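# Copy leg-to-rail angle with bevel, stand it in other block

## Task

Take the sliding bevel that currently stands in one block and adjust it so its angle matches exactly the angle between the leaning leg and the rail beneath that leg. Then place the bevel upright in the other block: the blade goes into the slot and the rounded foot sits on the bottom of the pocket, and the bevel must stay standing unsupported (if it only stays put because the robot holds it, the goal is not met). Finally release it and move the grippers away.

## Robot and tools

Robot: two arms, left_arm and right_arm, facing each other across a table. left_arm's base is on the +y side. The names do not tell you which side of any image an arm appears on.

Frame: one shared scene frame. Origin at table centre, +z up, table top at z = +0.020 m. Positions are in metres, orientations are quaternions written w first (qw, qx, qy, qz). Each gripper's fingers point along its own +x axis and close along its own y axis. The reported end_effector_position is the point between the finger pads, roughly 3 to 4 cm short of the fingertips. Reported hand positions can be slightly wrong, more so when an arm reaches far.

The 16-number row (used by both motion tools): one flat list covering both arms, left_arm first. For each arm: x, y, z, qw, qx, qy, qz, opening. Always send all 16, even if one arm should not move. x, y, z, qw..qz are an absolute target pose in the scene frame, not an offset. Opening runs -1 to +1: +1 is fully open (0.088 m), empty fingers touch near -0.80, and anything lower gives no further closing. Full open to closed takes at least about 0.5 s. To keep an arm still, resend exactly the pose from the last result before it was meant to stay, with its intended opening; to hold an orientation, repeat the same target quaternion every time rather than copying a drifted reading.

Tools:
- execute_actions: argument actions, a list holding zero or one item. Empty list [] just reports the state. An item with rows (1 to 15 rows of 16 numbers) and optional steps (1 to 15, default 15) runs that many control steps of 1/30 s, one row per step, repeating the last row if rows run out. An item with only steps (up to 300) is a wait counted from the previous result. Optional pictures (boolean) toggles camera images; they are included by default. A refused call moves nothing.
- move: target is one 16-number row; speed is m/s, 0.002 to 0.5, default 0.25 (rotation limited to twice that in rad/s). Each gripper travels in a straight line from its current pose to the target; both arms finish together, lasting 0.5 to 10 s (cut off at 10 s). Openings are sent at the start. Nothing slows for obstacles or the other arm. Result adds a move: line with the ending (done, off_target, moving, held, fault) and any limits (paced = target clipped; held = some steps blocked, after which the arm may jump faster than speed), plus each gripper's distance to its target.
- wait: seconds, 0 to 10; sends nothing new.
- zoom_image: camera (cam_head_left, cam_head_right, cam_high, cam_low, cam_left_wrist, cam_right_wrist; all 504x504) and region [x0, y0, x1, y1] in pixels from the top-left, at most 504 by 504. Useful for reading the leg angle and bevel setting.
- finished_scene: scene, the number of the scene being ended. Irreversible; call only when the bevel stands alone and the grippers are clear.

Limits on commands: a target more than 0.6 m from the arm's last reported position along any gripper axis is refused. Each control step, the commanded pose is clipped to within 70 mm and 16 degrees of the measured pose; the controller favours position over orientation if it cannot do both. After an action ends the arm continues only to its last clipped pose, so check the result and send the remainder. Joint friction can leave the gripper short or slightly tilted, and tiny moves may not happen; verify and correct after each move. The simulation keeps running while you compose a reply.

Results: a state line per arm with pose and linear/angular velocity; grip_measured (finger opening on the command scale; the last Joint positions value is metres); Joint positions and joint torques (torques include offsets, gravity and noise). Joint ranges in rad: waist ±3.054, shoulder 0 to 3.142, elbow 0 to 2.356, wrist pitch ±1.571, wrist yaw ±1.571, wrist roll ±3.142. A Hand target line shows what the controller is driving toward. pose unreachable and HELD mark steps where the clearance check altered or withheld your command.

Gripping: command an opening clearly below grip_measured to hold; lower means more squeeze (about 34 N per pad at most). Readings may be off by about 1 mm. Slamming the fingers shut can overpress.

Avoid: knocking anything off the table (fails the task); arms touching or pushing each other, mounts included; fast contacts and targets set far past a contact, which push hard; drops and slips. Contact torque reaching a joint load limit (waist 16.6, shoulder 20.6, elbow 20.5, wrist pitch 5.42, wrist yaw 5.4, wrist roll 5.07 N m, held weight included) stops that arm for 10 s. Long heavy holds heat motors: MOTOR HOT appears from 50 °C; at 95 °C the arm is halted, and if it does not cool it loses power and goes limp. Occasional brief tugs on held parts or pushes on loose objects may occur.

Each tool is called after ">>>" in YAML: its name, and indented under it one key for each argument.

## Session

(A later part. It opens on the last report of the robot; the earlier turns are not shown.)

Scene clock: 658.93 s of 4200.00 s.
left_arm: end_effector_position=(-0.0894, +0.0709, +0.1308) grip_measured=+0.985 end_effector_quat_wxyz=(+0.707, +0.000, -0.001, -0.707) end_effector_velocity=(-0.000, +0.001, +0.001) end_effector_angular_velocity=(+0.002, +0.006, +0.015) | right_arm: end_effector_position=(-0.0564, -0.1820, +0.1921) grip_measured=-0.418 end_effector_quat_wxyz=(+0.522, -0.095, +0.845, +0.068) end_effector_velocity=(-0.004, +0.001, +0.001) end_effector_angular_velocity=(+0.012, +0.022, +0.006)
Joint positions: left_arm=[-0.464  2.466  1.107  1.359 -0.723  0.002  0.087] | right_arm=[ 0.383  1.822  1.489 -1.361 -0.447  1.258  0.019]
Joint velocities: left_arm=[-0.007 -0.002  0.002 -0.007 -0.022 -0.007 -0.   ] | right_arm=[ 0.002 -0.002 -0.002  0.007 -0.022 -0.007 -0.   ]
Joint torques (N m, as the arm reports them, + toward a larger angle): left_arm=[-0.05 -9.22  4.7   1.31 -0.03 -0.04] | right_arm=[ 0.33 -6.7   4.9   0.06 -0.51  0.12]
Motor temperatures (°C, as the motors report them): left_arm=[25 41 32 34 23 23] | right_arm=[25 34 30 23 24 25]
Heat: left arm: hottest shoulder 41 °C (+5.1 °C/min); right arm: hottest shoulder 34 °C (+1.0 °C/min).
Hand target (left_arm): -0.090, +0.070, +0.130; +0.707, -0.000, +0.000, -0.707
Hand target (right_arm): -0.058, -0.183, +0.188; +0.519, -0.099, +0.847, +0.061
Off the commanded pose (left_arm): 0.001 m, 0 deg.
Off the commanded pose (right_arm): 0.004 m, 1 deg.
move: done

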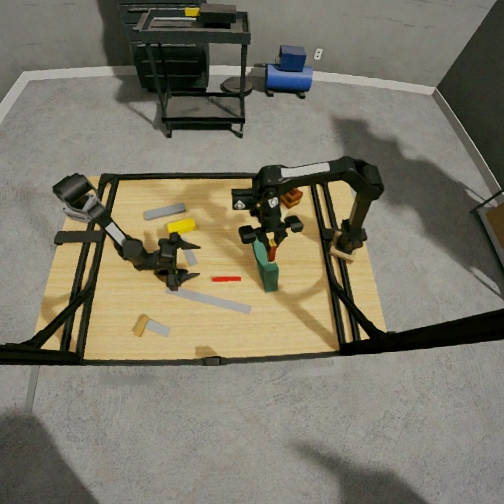

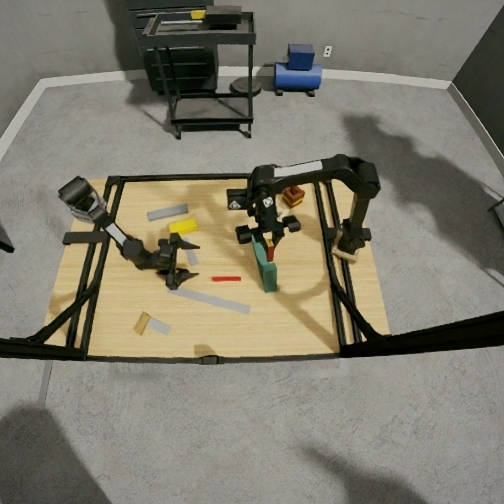

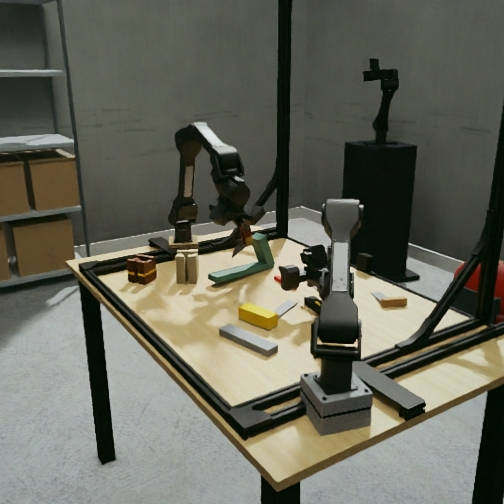

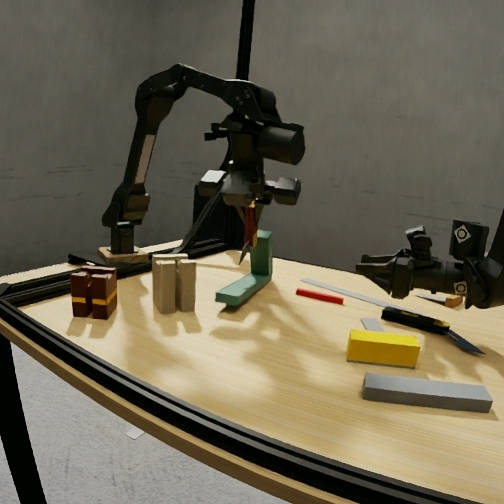

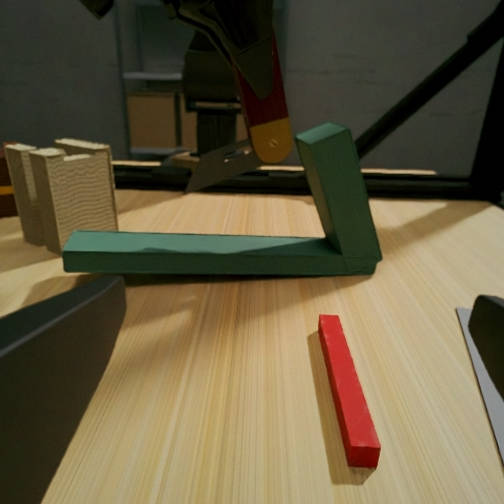

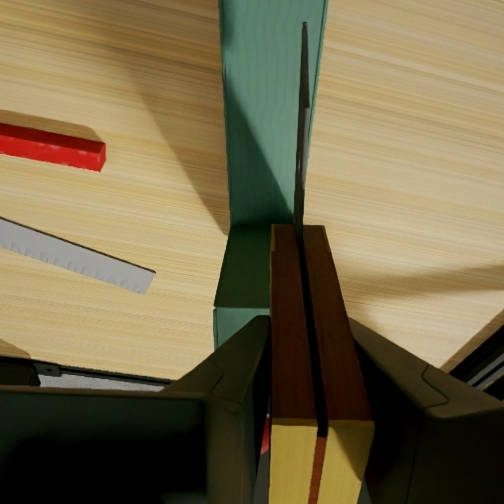

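>>> execute_actions:
  actions: []

Scene clock: 703.67 s of 4200.00 s.
left_arm: end_effector_position=(-0.0895, +0.0707, +0.1296) grip_measured=+0.985 end_effector_quat_wxyz=(+0.707, +0.001, -0.000, -0.707) end_effector_velocity=(+0.003, +0.002, -0.002) end_effector_angular_velocity=(+0.009, +0.014, +0.020) | right_arm: end_effector_position=(-0.0569, -0.1826, +0.1894) grip_measured=-0.418 end_effector_quat_wxyz=(+0.521, -0.097, +0.846, +0.064) end_effector_velocity=(-0.002, -0.002, +0.003) end_effector_angular_velocity=(+0.002, +0.023, +0.001)
Joint positions: left_arm=[-0.464  2.469  1.109  1.358 -0.724  0.001  0.087] | right_arm=[ 0.384  1.828  1.484 -1.359 -0.448  1.26   0.019]
Joint velocities: left_arm=[-0.002 -0.002 -0.007 -0.007 -0.022 -0.022 -0.   ] | right_arm=[-0.002 -0.007 -0.002 -0.007 -0.022 -0.007 -0.   ]
Joint torques (N m, as the arm reports them, + toward a larger angle): left_arm=[-0.04 -9.58  4.41  1.38 -0.03 -0.02] | right_arm=[ 0.22 -7.38  5.45 -0.02 -0.46  0.07]
Motor temperatures (°C, as the motors report them): left_arm=[25 43 32 34 23 23] | right_arm=[25 34 30 23 24 25]
Heat: left arm: hottest shoulder 43 °C (+3.0 °C/min); right arm: hottest shoulder 34 °C (+1.0 °C/min).
Hand target (left_arm): -0.090, +0.070, +0.130; +0.707, +0.000, +0.000, -0.707
Hand target (right_arm): -0.058, -0.183, +0.188; +0.519, -0.099, +0.847, +0.061
Off the commanded pose (left_arm): 0.001 m, 0 deg.
Off the commanded pose (right_arm): 0.002 m, 0 deg.
Steps of this call (steps 1 to 1342: nothing new was sent). Readings (end_effector_position):
1: left_arm (-0.0894, +0.0709, +0.1308) | right_arm (-0.0564, -0.1820, +0.1921)
2: left_arm (-0.0894, +0.0709, +0.1308) | right_arm (-0.0564, -0.1820, +0.1921)
4: left_arm (-0.0894, +0.0709, +0.1308) | right_arm (-0.0564, -0.1820, +0.1920)
8: left_arm (-0.0894, +0.0709, +0.1308) | right_arm (-0.0564, -0.1820, +0.1920)
1342: the state above

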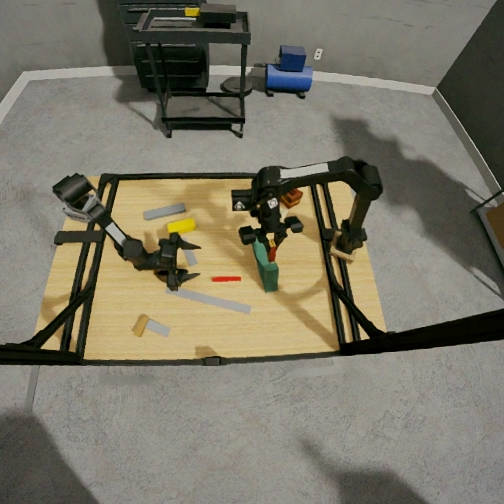

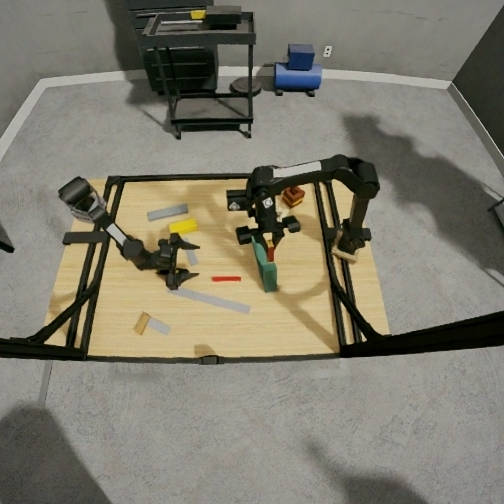

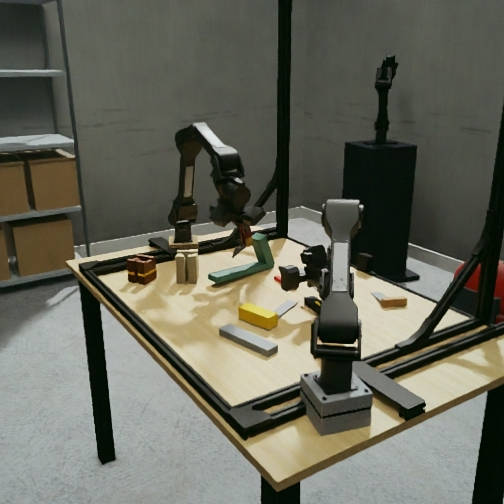

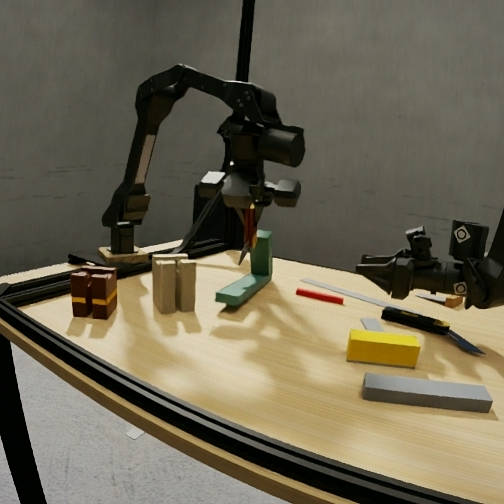

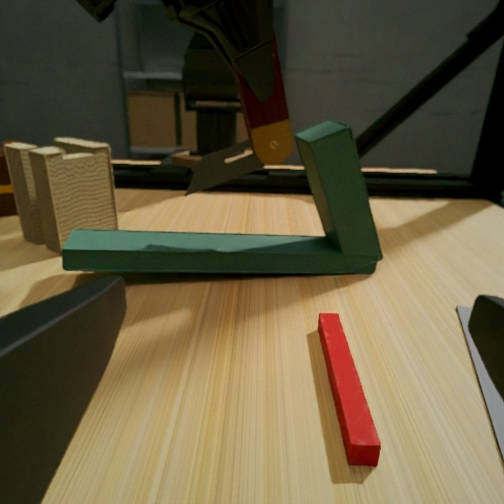

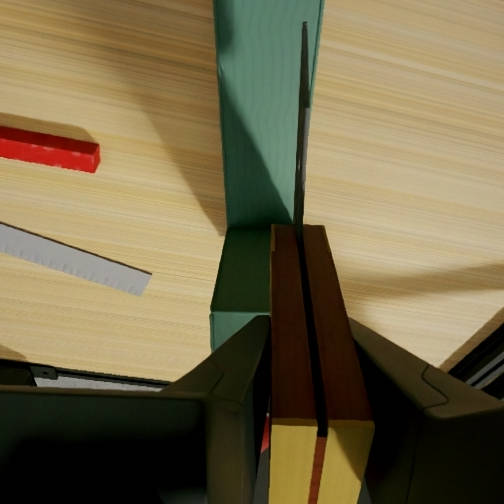

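>>> move:
  target: [-0.09,0.07,0.13,0.707,0,0,-0.707,1, -0.060,-0.1745,0.165, 0.519,-0.0987,0.8469,0.0605, -0.62]
  speed: 0.04

Scene clock: 740.43 s of 4200.00 s.
left_arm: end_effector_position=(-0.0896, +0.0705, +0.1293) grip_measured=+0.985 end_effector_quat_wxyz=(+0.707, +0.001, -0.000, -0.707) end_effector_velocity=(+0.000, +0.001, -0.001) end_effector_angular_velocity=(+0.013, -0.004, +0.005) | right_arm: end_effector_position=(-0.0581, -0.1734, +0.1697) grip_measured=-0.418 end_effector_quat_wxyz=(+0.522, -0.094, +0.845, +0.068) end_effector_velocity=(-0.000, +0.001, +0.002) end_effector_angular_velocity=(+0.016, +0.007, +0.003)
Joint positions: left_arm=[-0.464  2.47   1.11   1.357 -0.724  0.001  0.087] | right_arm=[ 0.389  1.865  1.454 -1.28  -0.448  1.265  0.019]
Joint velocities: left_arm=[-0.002 -0.007 -0.002 -0.022 -0.007 -0.007 -0.   ] | right_arm=[-0.002 -0.007 -0.002  0.007 -0.007 -0.007 -0.   ]
Joint torques (N m, as the arm reports them, + toward a larger angle): left_arm=[-0.03 -9.77  4.33  1.41 -0.02 -0.01] | right_arm=[ 0.34 -6.88  4.91  0.04 -0.48  0.1 ]
Motor temperatures (°C, as the motors report them): left_arm=[25 45 31 34 23 23] | right_arm=[25 35 30 23 24 25]
Heat: left arm: hottest shoulder 45 °C (+3.0 °C/min); right arm: hottest shoulder 35 °C (+1.0 °C/min).
Hand target (left_arm): -0.090, +0.070, +0.130; +0.707, -0.000, -0.000, -0.707
Hand target (right_arm): -0.060, -0.175, +0.165; +0.519, -0.099, +0.847, +0.061
Off the commanded pose (left_arm): 0.001 m, 0 deg.
Off the commanded pose (right_arm): 0.005 m, 1 deg.
move: done

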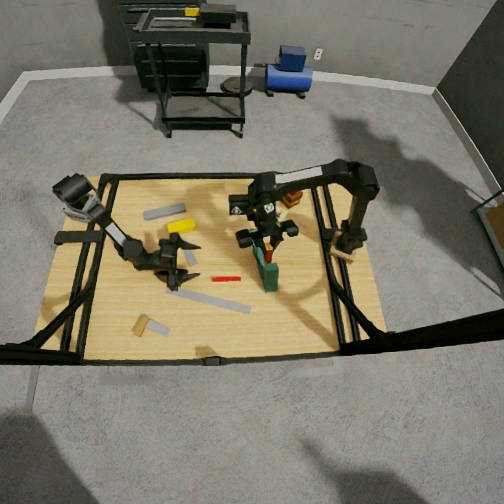

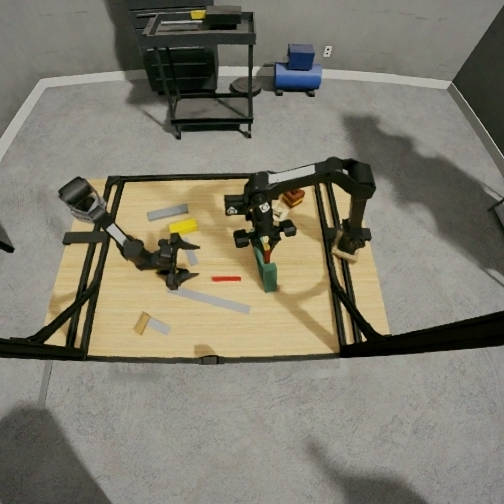

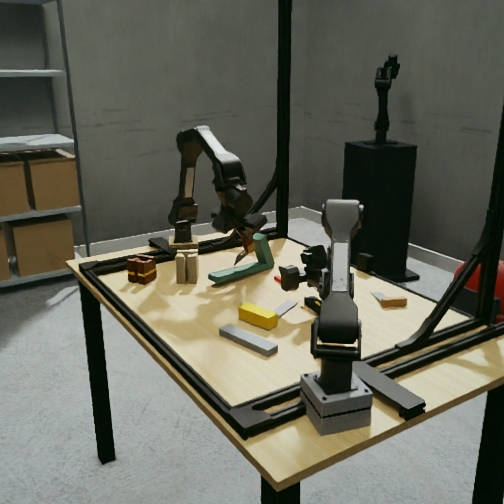

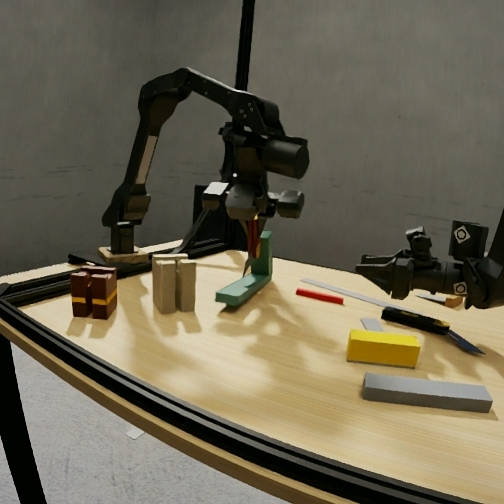

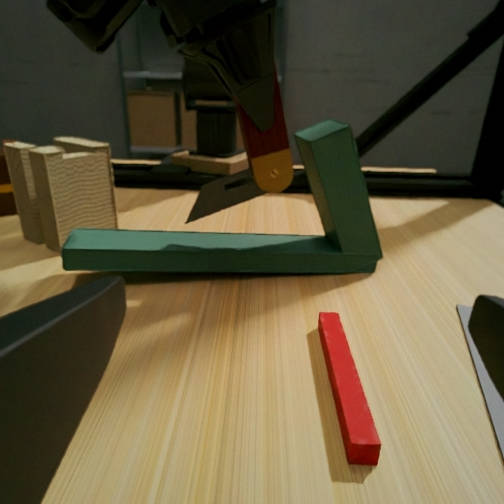

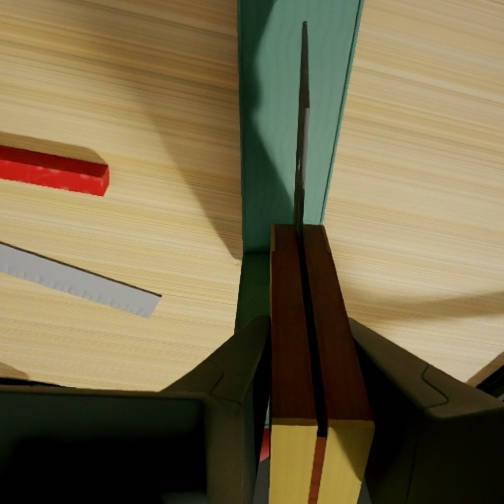

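>>> move:
  target: [-0.09,0.07,0.13,0.707,0,0,-0.707,1, -0.060,-0.1745,0.142, 0.519,-0.0987,0.8469,0.0605, -0.62]
  speed: 0.012

Scene clock: 749.07 s of 4200.00 s.
left_arm: end_effector_position=(-0.0897, +0.0705, +0.1292) grip_measured=+0.985 end_effector_quat_wxyz=(+0.707, +0.001, -0.000, -0.707) end_effector_velocity=(+0.002, +0.000, +0.001) end_effector_angular_velocity=(+0.002, +0.006, +0.020) | right_arm: end_effector_position=(-0.0603, -0.1732, +0.1501) grip_measured=-0.418 end_effector_quat_wxyz=(+0.519, -0.093, +0.847, +0.070) end_effector_velocity=(-0.000, -0.003, -0.002) end_effector_angular_velocity=(-0.014, +0.009, +0.003)
Joint positions: left_arm=[-0.464  2.47   1.111  1.357 -0.724  0.001  0.087] | right_arm=[ 0.393  1.877  1.39  -1.198 -0.455  1.268  0.019]
Joint velocities: left_arm=[-0.002 -0.002  0.002 -0.007 -0.022 -0.007 -0.   ] | right_arm=[-0.002  0.002 -0.007 -0.007 -0.007 -0.007 -0.   ]
Joint torques (N m, as the arm reports them, + toward a larger angle): left_arm=[-0.03 -9.75  4.31  1.42 -0.03  0.  ] | right_arm=[ 0.05 -5.98  4.48  0.39 -0.18  0.05]
Motor temperatures (°C, as the motors report them): left_arm=[25 45 31 34 23 23] | right_arm=[25 35 30 23 24 25]
Heat: left arm: hottest shoulder 45 °C (+2.0 °C/min); right arm: hottest shoulder 35 °C (+1.0 °C/min).
Hand target (left_arm): -0.090, +0.070, +0.130; +0.707, -0.000, -0.000, -0.707
Hand target (right_arm): -0.060, -0.175, +0.142; +0.519, -0.099, +0.847, +0.060
Off the commanded pose (left_arm): 0.001 m, 0 deg.
Off the commanded pose (right_arm): 0.008 m, 1 deg.
move: done

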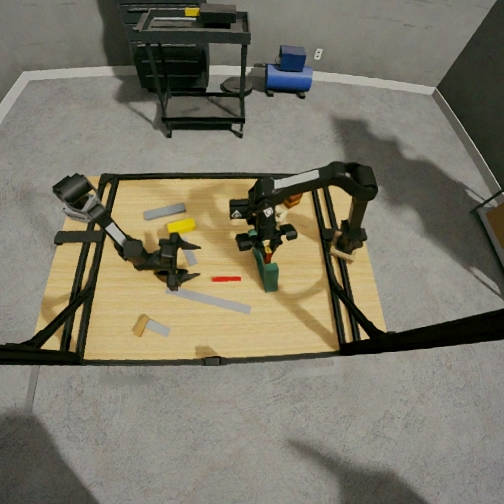

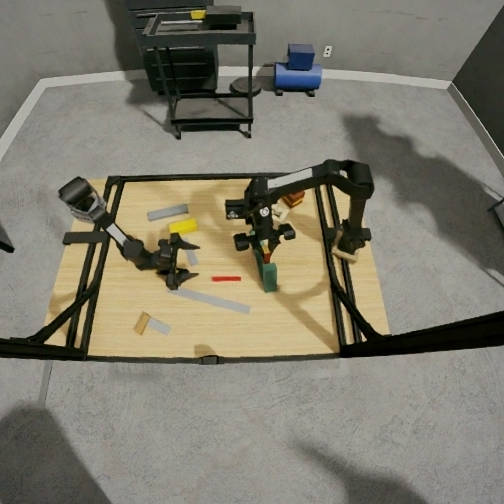

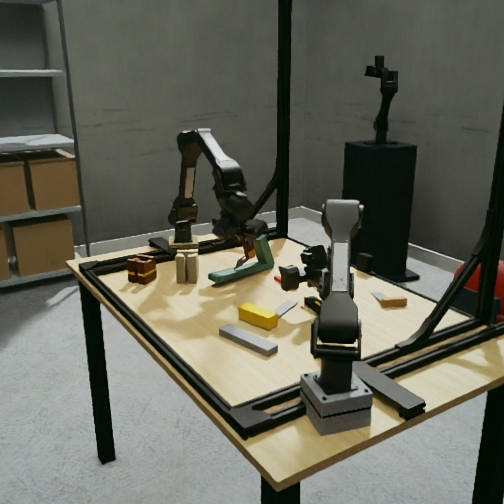

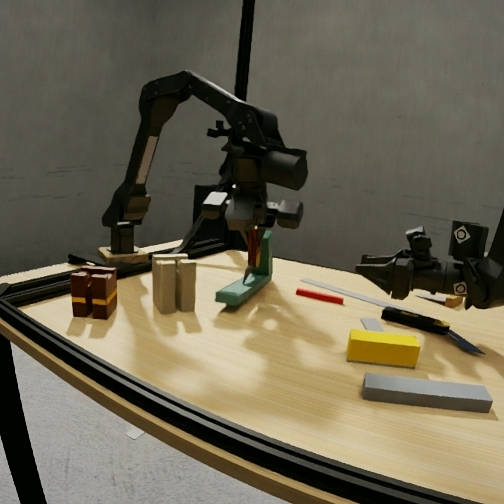

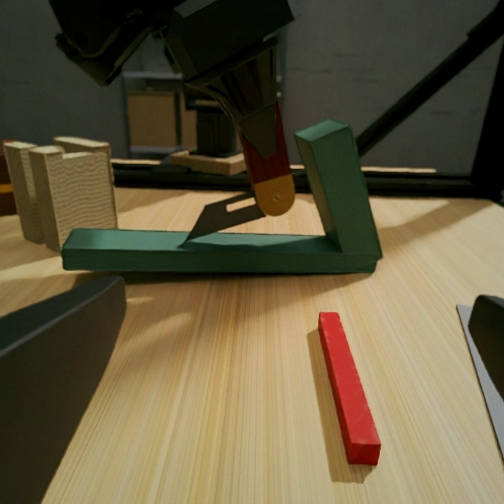

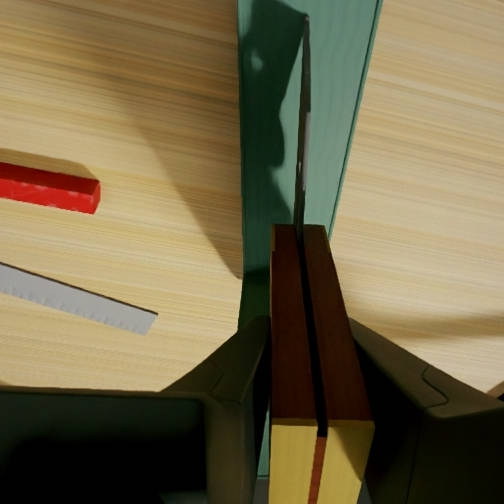

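>>> move:
  target: [-0.09,0.07,0.13,0.707,0,0,-0.707,1, -0.060,-0.1745,0.128, 0.519,-0.0987,0.8469,0.0605, -0.62]
  speed: 0.01

>>> zoom_image:
  camera: "cam_left_wrist"
  region: [150,60,400,290]

Scene clock: 757.70 s of 4200.00 s.
left_arm: end_effector_position=(-0.0897, +0.0705, +0.1291) grip_measured=+0.985 end_effector_quat_wxyz=(+0.707, +0.001, +0.000, -0.707) end_effector_velocity=(+0.002, +0.001, -0.001) end_effector_angular_velocity=(+0.005, +0.017, +0.020) | right_arm: end_effector_position=(-0.0612, -0.1714, +0.1370) grip_measured=-0.418 end_effector_quat_wxyz=(+0.518, -0.092, +0.847, +0.073) end_effector_velocity=(-0.001, +0.002, +0.002) end_effector_angular_velocity=(+0.005, +0.021, -0.016)
Joint positions: left_arm=[-0.464  2.47   1.111  1.357 -0.724  0.     0.087] | right_arm=[ 0.394  1.892  1.356 -1.142 -0.459  1.268  0.019]
Joint velocities: left_arm=[-0.002 -0.002 -0.002 -0.007 -0.022 -0.022 -0.   ] | right_arm=[-0.007 -0.002 -0.002  0.007 -0.022  0.007  0.   ]
Joint torques (N m, as the arm reports them, + toward a larger angle): left_arm=[-0.03 -9.8   4.26  1.42 -0.03  0.  ] | right_arm=[-0.1  -5.94  4.15  0.16 -0.06  0.04]
Motor temperatures (°C, as the motors report them): left_arm=[25 45 31 34 23 23] | right_arm=[25 34 30 23 24 25]
Heat: left arm: hottest shoulder 45 °C (+2.0 °C/min); right arm: hottest shoulder 34 °C (+0.0 °C/min).
Hand target (left_arm): -0.090, +0.070, +0.130; +0.707, -0.000, +0.000, -0.707
Hand target (right_arm): -0.060, -0.175, +0.128; +0.519, -0.099, +0.847, +0.061
Off the commanded pose (left_arm): 0.001 m, 0 deg.
Off the commanded pose (right_arm): 0.010 m, 2 deg.
move: off_target (right_arm)

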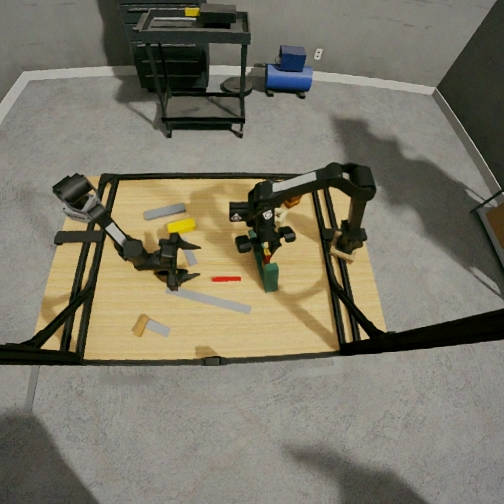

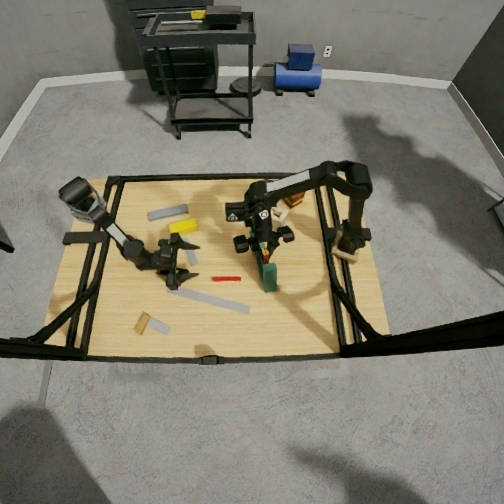

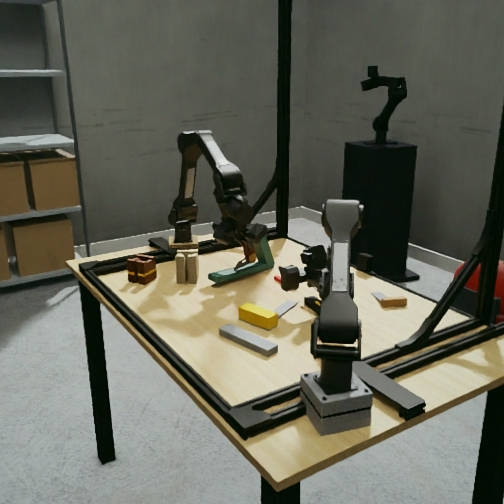

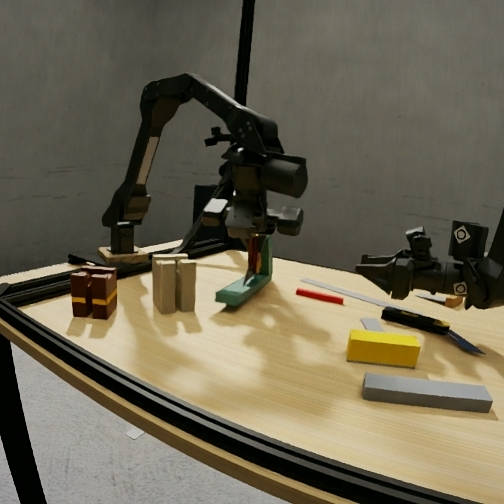

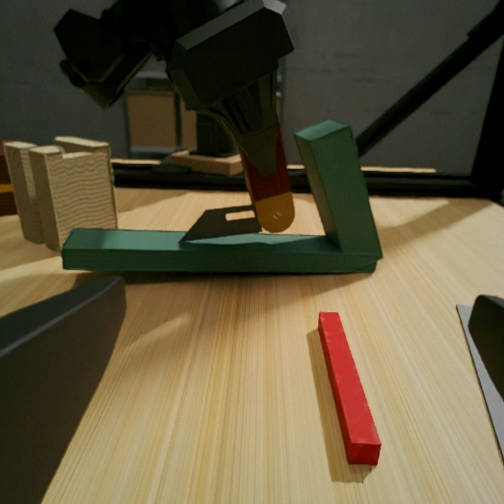

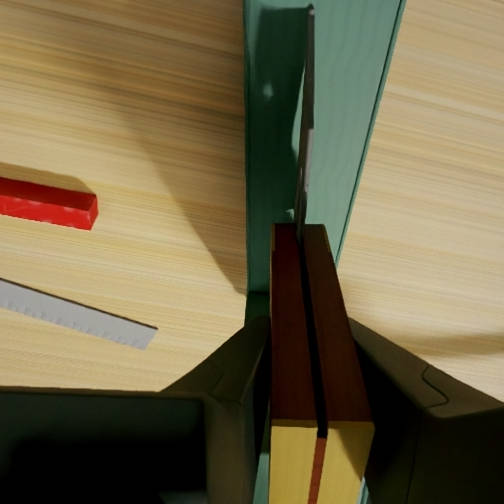

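Region (150, 60, 400, 290) of cam_left_wrist's 504x504 image, scaled by 2.016, with more detail than that image has; it fills the top 464 rows of this view, and the rest is white.

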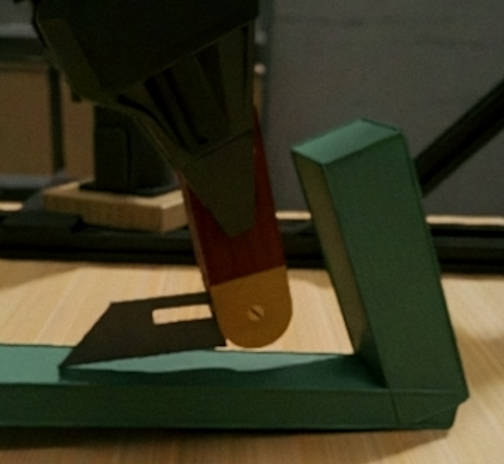

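>>> move:
  target: [-0.09,0.07,0.13,0.707,0,0,-0.707,1, -0.0555,-0.1735,0.118, 0.4891,-0.1008,0.8646,0.0570, -0.62]
  speed: 0.01

>>> zoom_image:
  camera: "cam_left_wrist"
  region: [150,60,400,290]

Scene clock: 812.37 s of 4200.00 s.
left_arm: end_effector_position=(-0.0898, +0.0704, +0.1287) grip_measured=+0.985 end_effector_quat_wxyz=(+0.707, +0.002, +0.000, -0.707) end_effector_velocity=(-0.000, +0.000, +0.001) end_effector_angular_velocity=(+0.002, -0.009, +0.005) | right_arm: end_effector_position=(-0.0584, -0.1711, +0.1259) grip_measured=-0.418 end_effector_quat_wxyz=(+0.490, -0.097, +0.864, +0.069) end_effector_velocity=(+0.001, -0.004, +0.001) end_effector_angular_velocity=(-0.018, +0.009, -0.002)
Joint positions: left_arm=[-0.464  2.471  1.111  1.357 -0.724  0.     0.087] | right_arm=[ 0.362  1.939  1.351 -1.139 -0.516  1.217  0.019]
Joint velocities: left_arm=[-0.002 -0.002  0.002 -0.007 -0.007  0.007  0.   ] | right_arm=[-0.007 -0.002 -0.002 -0.022 -0.007 -0.007 -0.   ]
Joint torques (N m, as the arm reports them, + toward a larger angle): left_arm=[-0.05 -9.9   4.19  1.46 -0.02  0.02] | right_arm=[-0.64 -6.24  4.11  0.08 -0.2  -0.09]
Motor temperatures (°C, as the motors report them): left_arm=[25 47 31 35 23 23] | right_arm=[25 34 29 23 24 25]
Heat: left arm: hottest shoulder 47 °C (+2.0 °C/min); right arm: hottest shoulder 34 °C (+0.0 °C/min).
Hand target (left_arm): -0.090, +0.070, +0.130; +0.707, +0.000, -0.000, -0.707
Hand target (right_arm): -0.056, -0.174, +0.118; +0.489, -0.101, +0.865, +0.057
Off the commanded pose (left_arm): 0.001 m, 0 deg.
Off the commanded pose (right_arm): 0.009 m, 1 deg.
move: off_target (right_arm)

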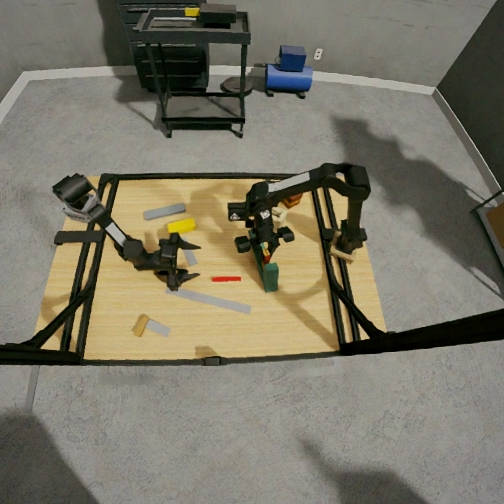

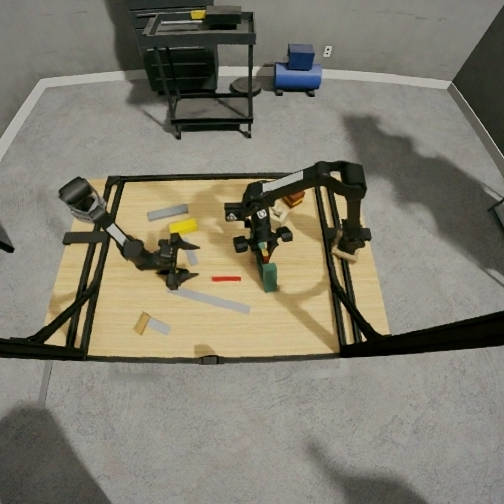

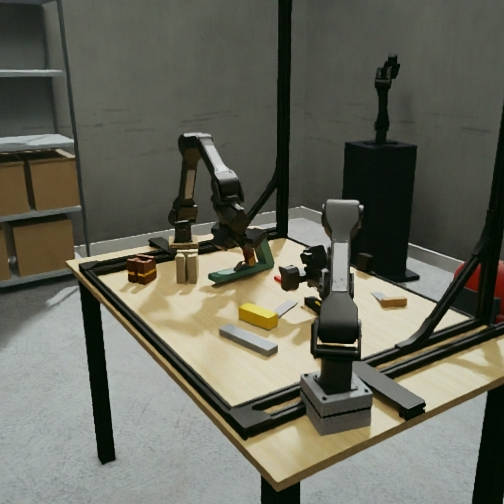

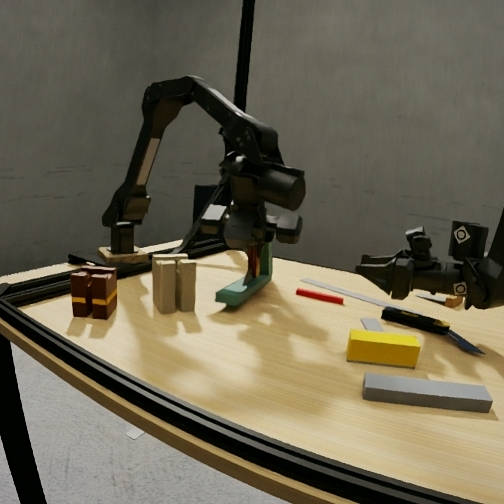

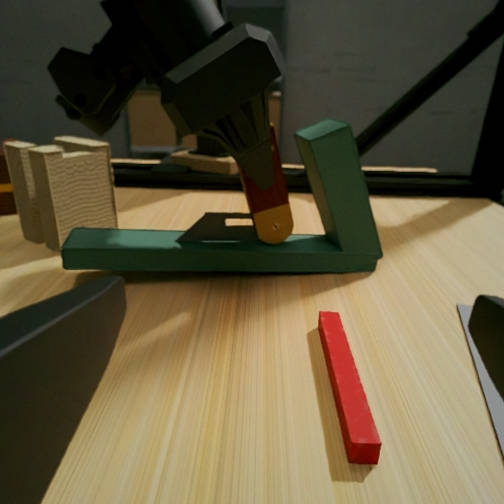

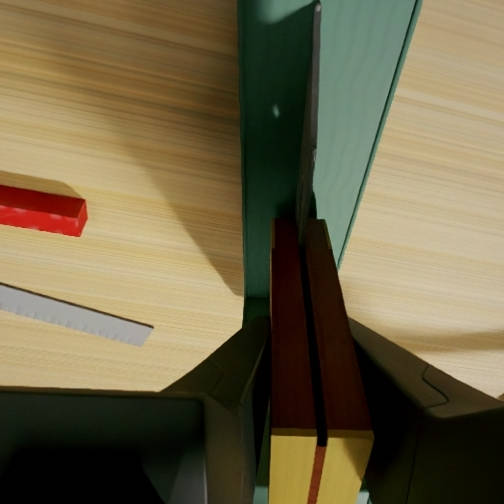

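Region (150, 60, 400, 290) of cam_left_wrist's 504x504 image, scaled by 2.016, with more detail than that image has; it fills the top 464 rows of this view, and the rest is white.

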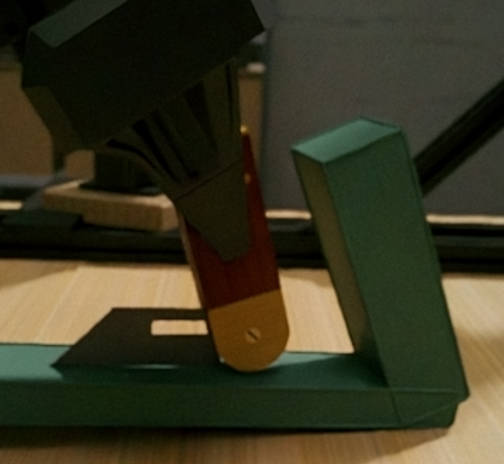

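>>> move:
  target: [-0.09,0.07,0.13,0.707,0,0,-0.707,1, -0.074,-0.1765,0.116, 0.4811,-0.1003,0.8691,0.0560, -0.62]
  speed: 0.01

>>> zoom_image:
  camera: "cam_left_wrist"
  region: [150,60,400,290]

Scene clock: 841.13 s of 4200.00 s.
left_arm: end_effector_position=(-0.0898, +0.0704, +0.1287) grip_measured=+0.985 end_effector_quat_wxyz=(+0.707, +0.002, +0.000, -0.707) end_effector_velocity=(+0.001, +0.002, -0.002) end_effector_angular_velocity=(+0.009, -0.001, +0.005) | right_arm: end_effector_position=(-0.0694, -0.1704, +0.1217) grip_measured=-0.418 end_effector_quat_wxyz=(+0.482, -0.091, +0.869, +0.063) end_effector_velocity=(-0.000, -0.003, -0.002) end_effector_angular_velocity=(-0.021, +0.007, -0.010)
Joint positions: left_arm=[-0.464  2.471  1.112  1.356 -0.724  0.     0.087] | right_arm=[ 0.387  1.941  1.331 -1.101 -0.539  1.262  0.019]
Joint velocities: left_arm=[-0.002 -0.002 -0.007 -0.007 -0.007 -0.007 -0.   ] | right_arm=[-0.002  0.002 -0.007 -0.007 -0.007  0.007 -0.   ]
Joint torques (N m, as the arm reports them, + toward a larger angle): left_arm=[-0.03 -9.99  4.14  1.47 -0.02  0.  ] | right_arm=[ 1.1  -8.1   2.67  0.25 -0.33  0.12]
Motor temperatures (°C, as the motors report them): left_arm=[25 47 31 35 23 23] | right_arm=[25 34 29 23 24 25]
Heat: left arm: hottest shoulder 47 °C (+1.0 °C/min); right arm: hottest shoulder 34 °C (+0.0 °C/min).
Hand target (left_arm): -0.090, +0.070, +0.130; +0.707, -0.000, -0.000, -0.707
Hand target (right_arm): -0.074, -0.177, +0.116; +0.481, -0.100, +0.869, +0.056
Off the commanded pose (left_arm): 0.001 m, 0 deg.
Off the commanded pose (right_arm): 0.010 m, 1 deg.
move: off_target (right_arm)

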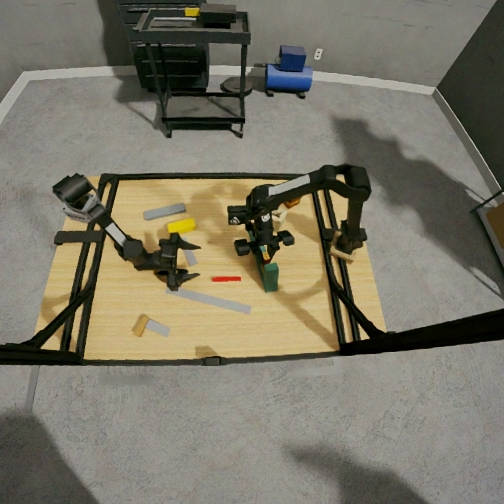

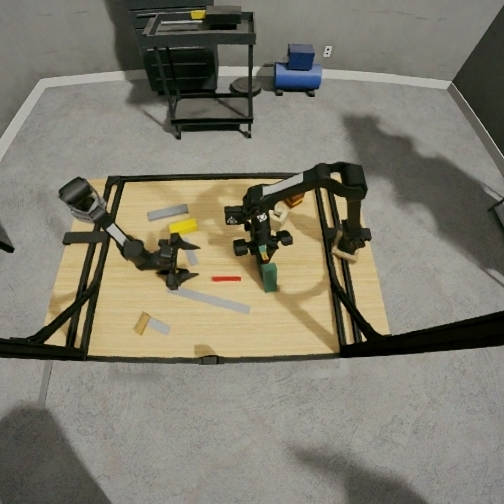

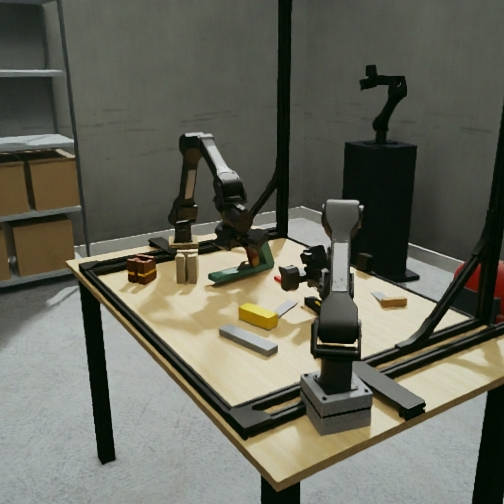

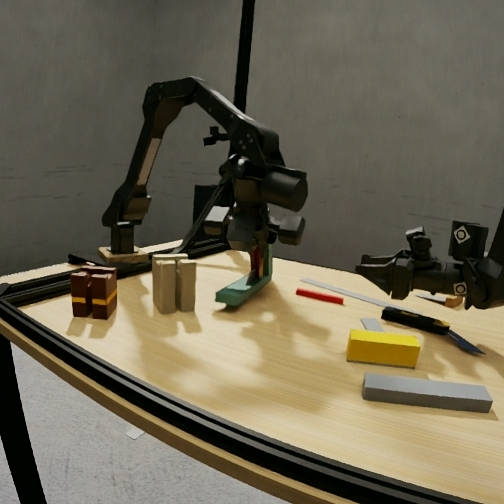

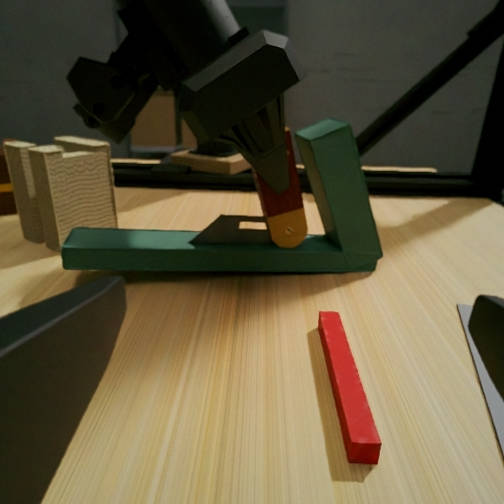

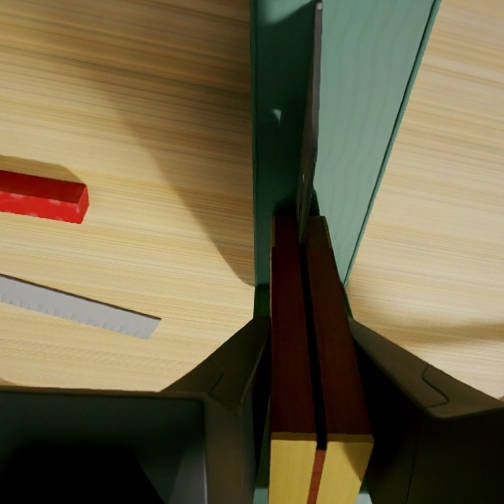

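Region (150, 60, 400, 290) of cam_left_wrist's 504x504 image, scaled by 2.016, with more detail than that image has; it fills the top 464 rows of this view, and the rest is white.

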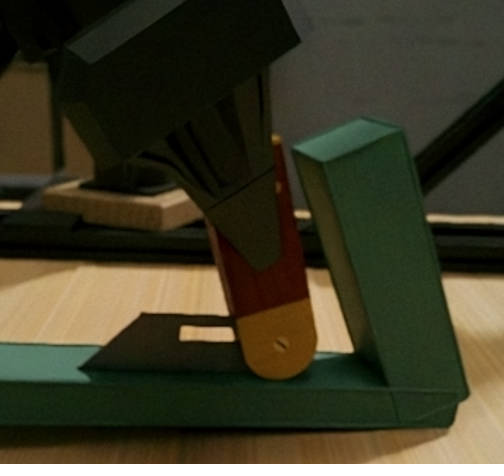

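>>> move:
  target: [-0.09,0.07,0.13,0.707,0,0,-0.707,1, -0.078,-0.177,0.119, 0.4510,-0.1032,0.8850,0.0526, -0.62]
  speed: 0.01

>>> zoom_image:
  camera: "cam_left_wrist"
  region: [150,60,400,290]

Scene clock: 875.63 s of 4200.00 s.
left_arm: end_effector_position=(-0.0898, +0.0703, +0.1287) grip_measured=+0.985 end_effector_quat_wxyz=(+0.707, +0.002, +0.000, -0.707) end_effector_velocity=(+0.005, -0.000, +0.002) end_effector_angular_velocity=(-0.006, -0.003, +0.024) | right_arm: end_effector_position=(-0.0780, -0.1750, +0.1237) grip_measured=-0.418 end_effector_quat_wxyz=(+0.455, -0.099, +0.883, +0.062) end_effector_velocity=(-0.002, -0.002, +0.001) end_effector_angular_velocity=(+0.009, +0.026, +0.024)
Joint positions: left_arm=[-0.464  2.472  1.112  1.356 -0.724  0.     0.087] | right_arm=[ 0.391  1.948  1.326 -1.121 -0.595  1.239  0.019]
Joint velocities: left_arm=[ 0.002 -0.002 -0.002  0.007 -0.022  0.007  0.   ] | right_arm=[-0.002  0.002 -0.002 -0.007 -0.022 -0.037 -0.   ]
Joint torques (N m, as the arm reports them, + toward a larger angle): left_arm=[-0.02 -9.95  4.12  1.49 -0.02  0.01] | right_arm=[-0.17 -6.52  4.85 -0.34 -0.61 -0.07]
Motor temperatures (°C, as the motors report them): left_arm=[25 48 31 35 23 23] | right_arm=[25 35 28 23 24 25]
Heat: left arm: hottest shoulder 48 °C (+1.0 °C/min); right arm: hottest shoulder 35 °C (+1.0 °C/min).
Hand target (left_arm): -0.090, +0.070, +0.130; +0.707, -0.000, -0.000, -0.707
Hand target (right_arm): -0.078, -0.177, +0.119; +0.451, -0.103, +0.885, +0.053
Off the commanded pose (left_arm): 0.001 m, 0 deg.
Off the commanded pose (right_arm): 0.005 m, 1 deg.
move: done

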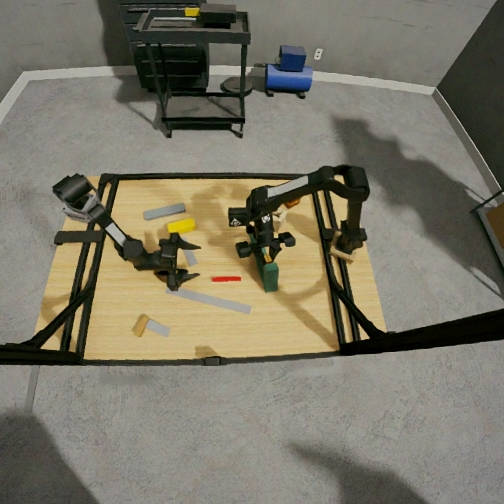

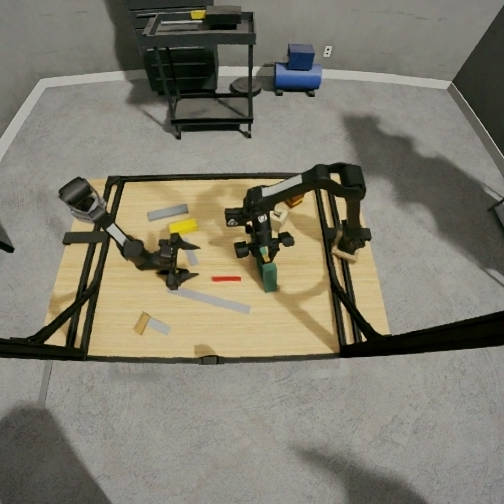

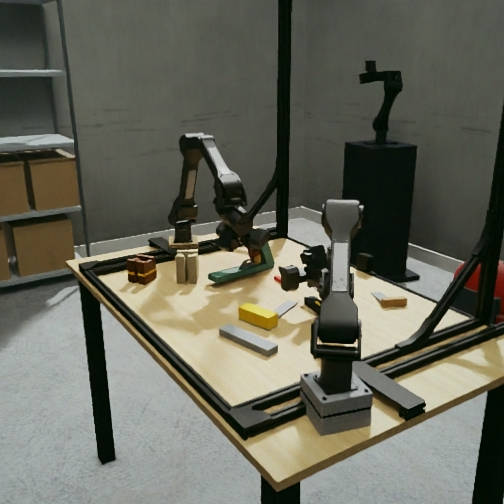

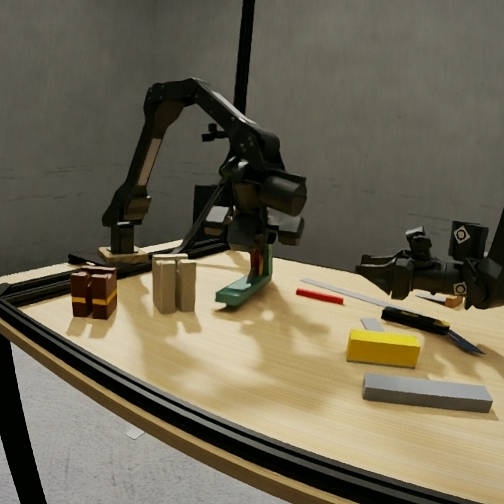

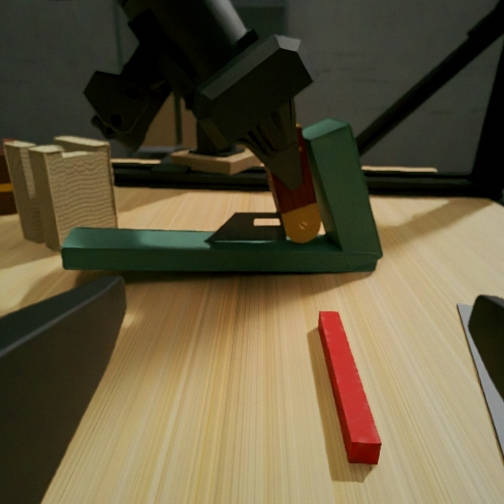

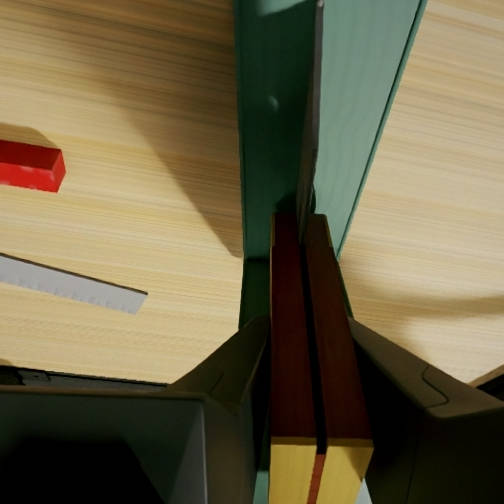

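Region (150, 60, 400, 290) of cam_left_wrist's 504x504 image, scaled by 2.016, with more detail than that image has; it fills the top 464 rows of this view, and the rest is white.

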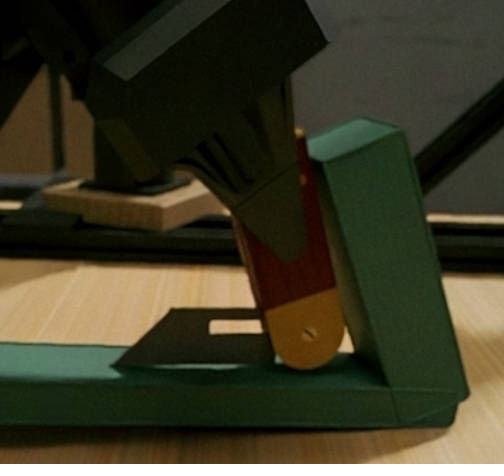

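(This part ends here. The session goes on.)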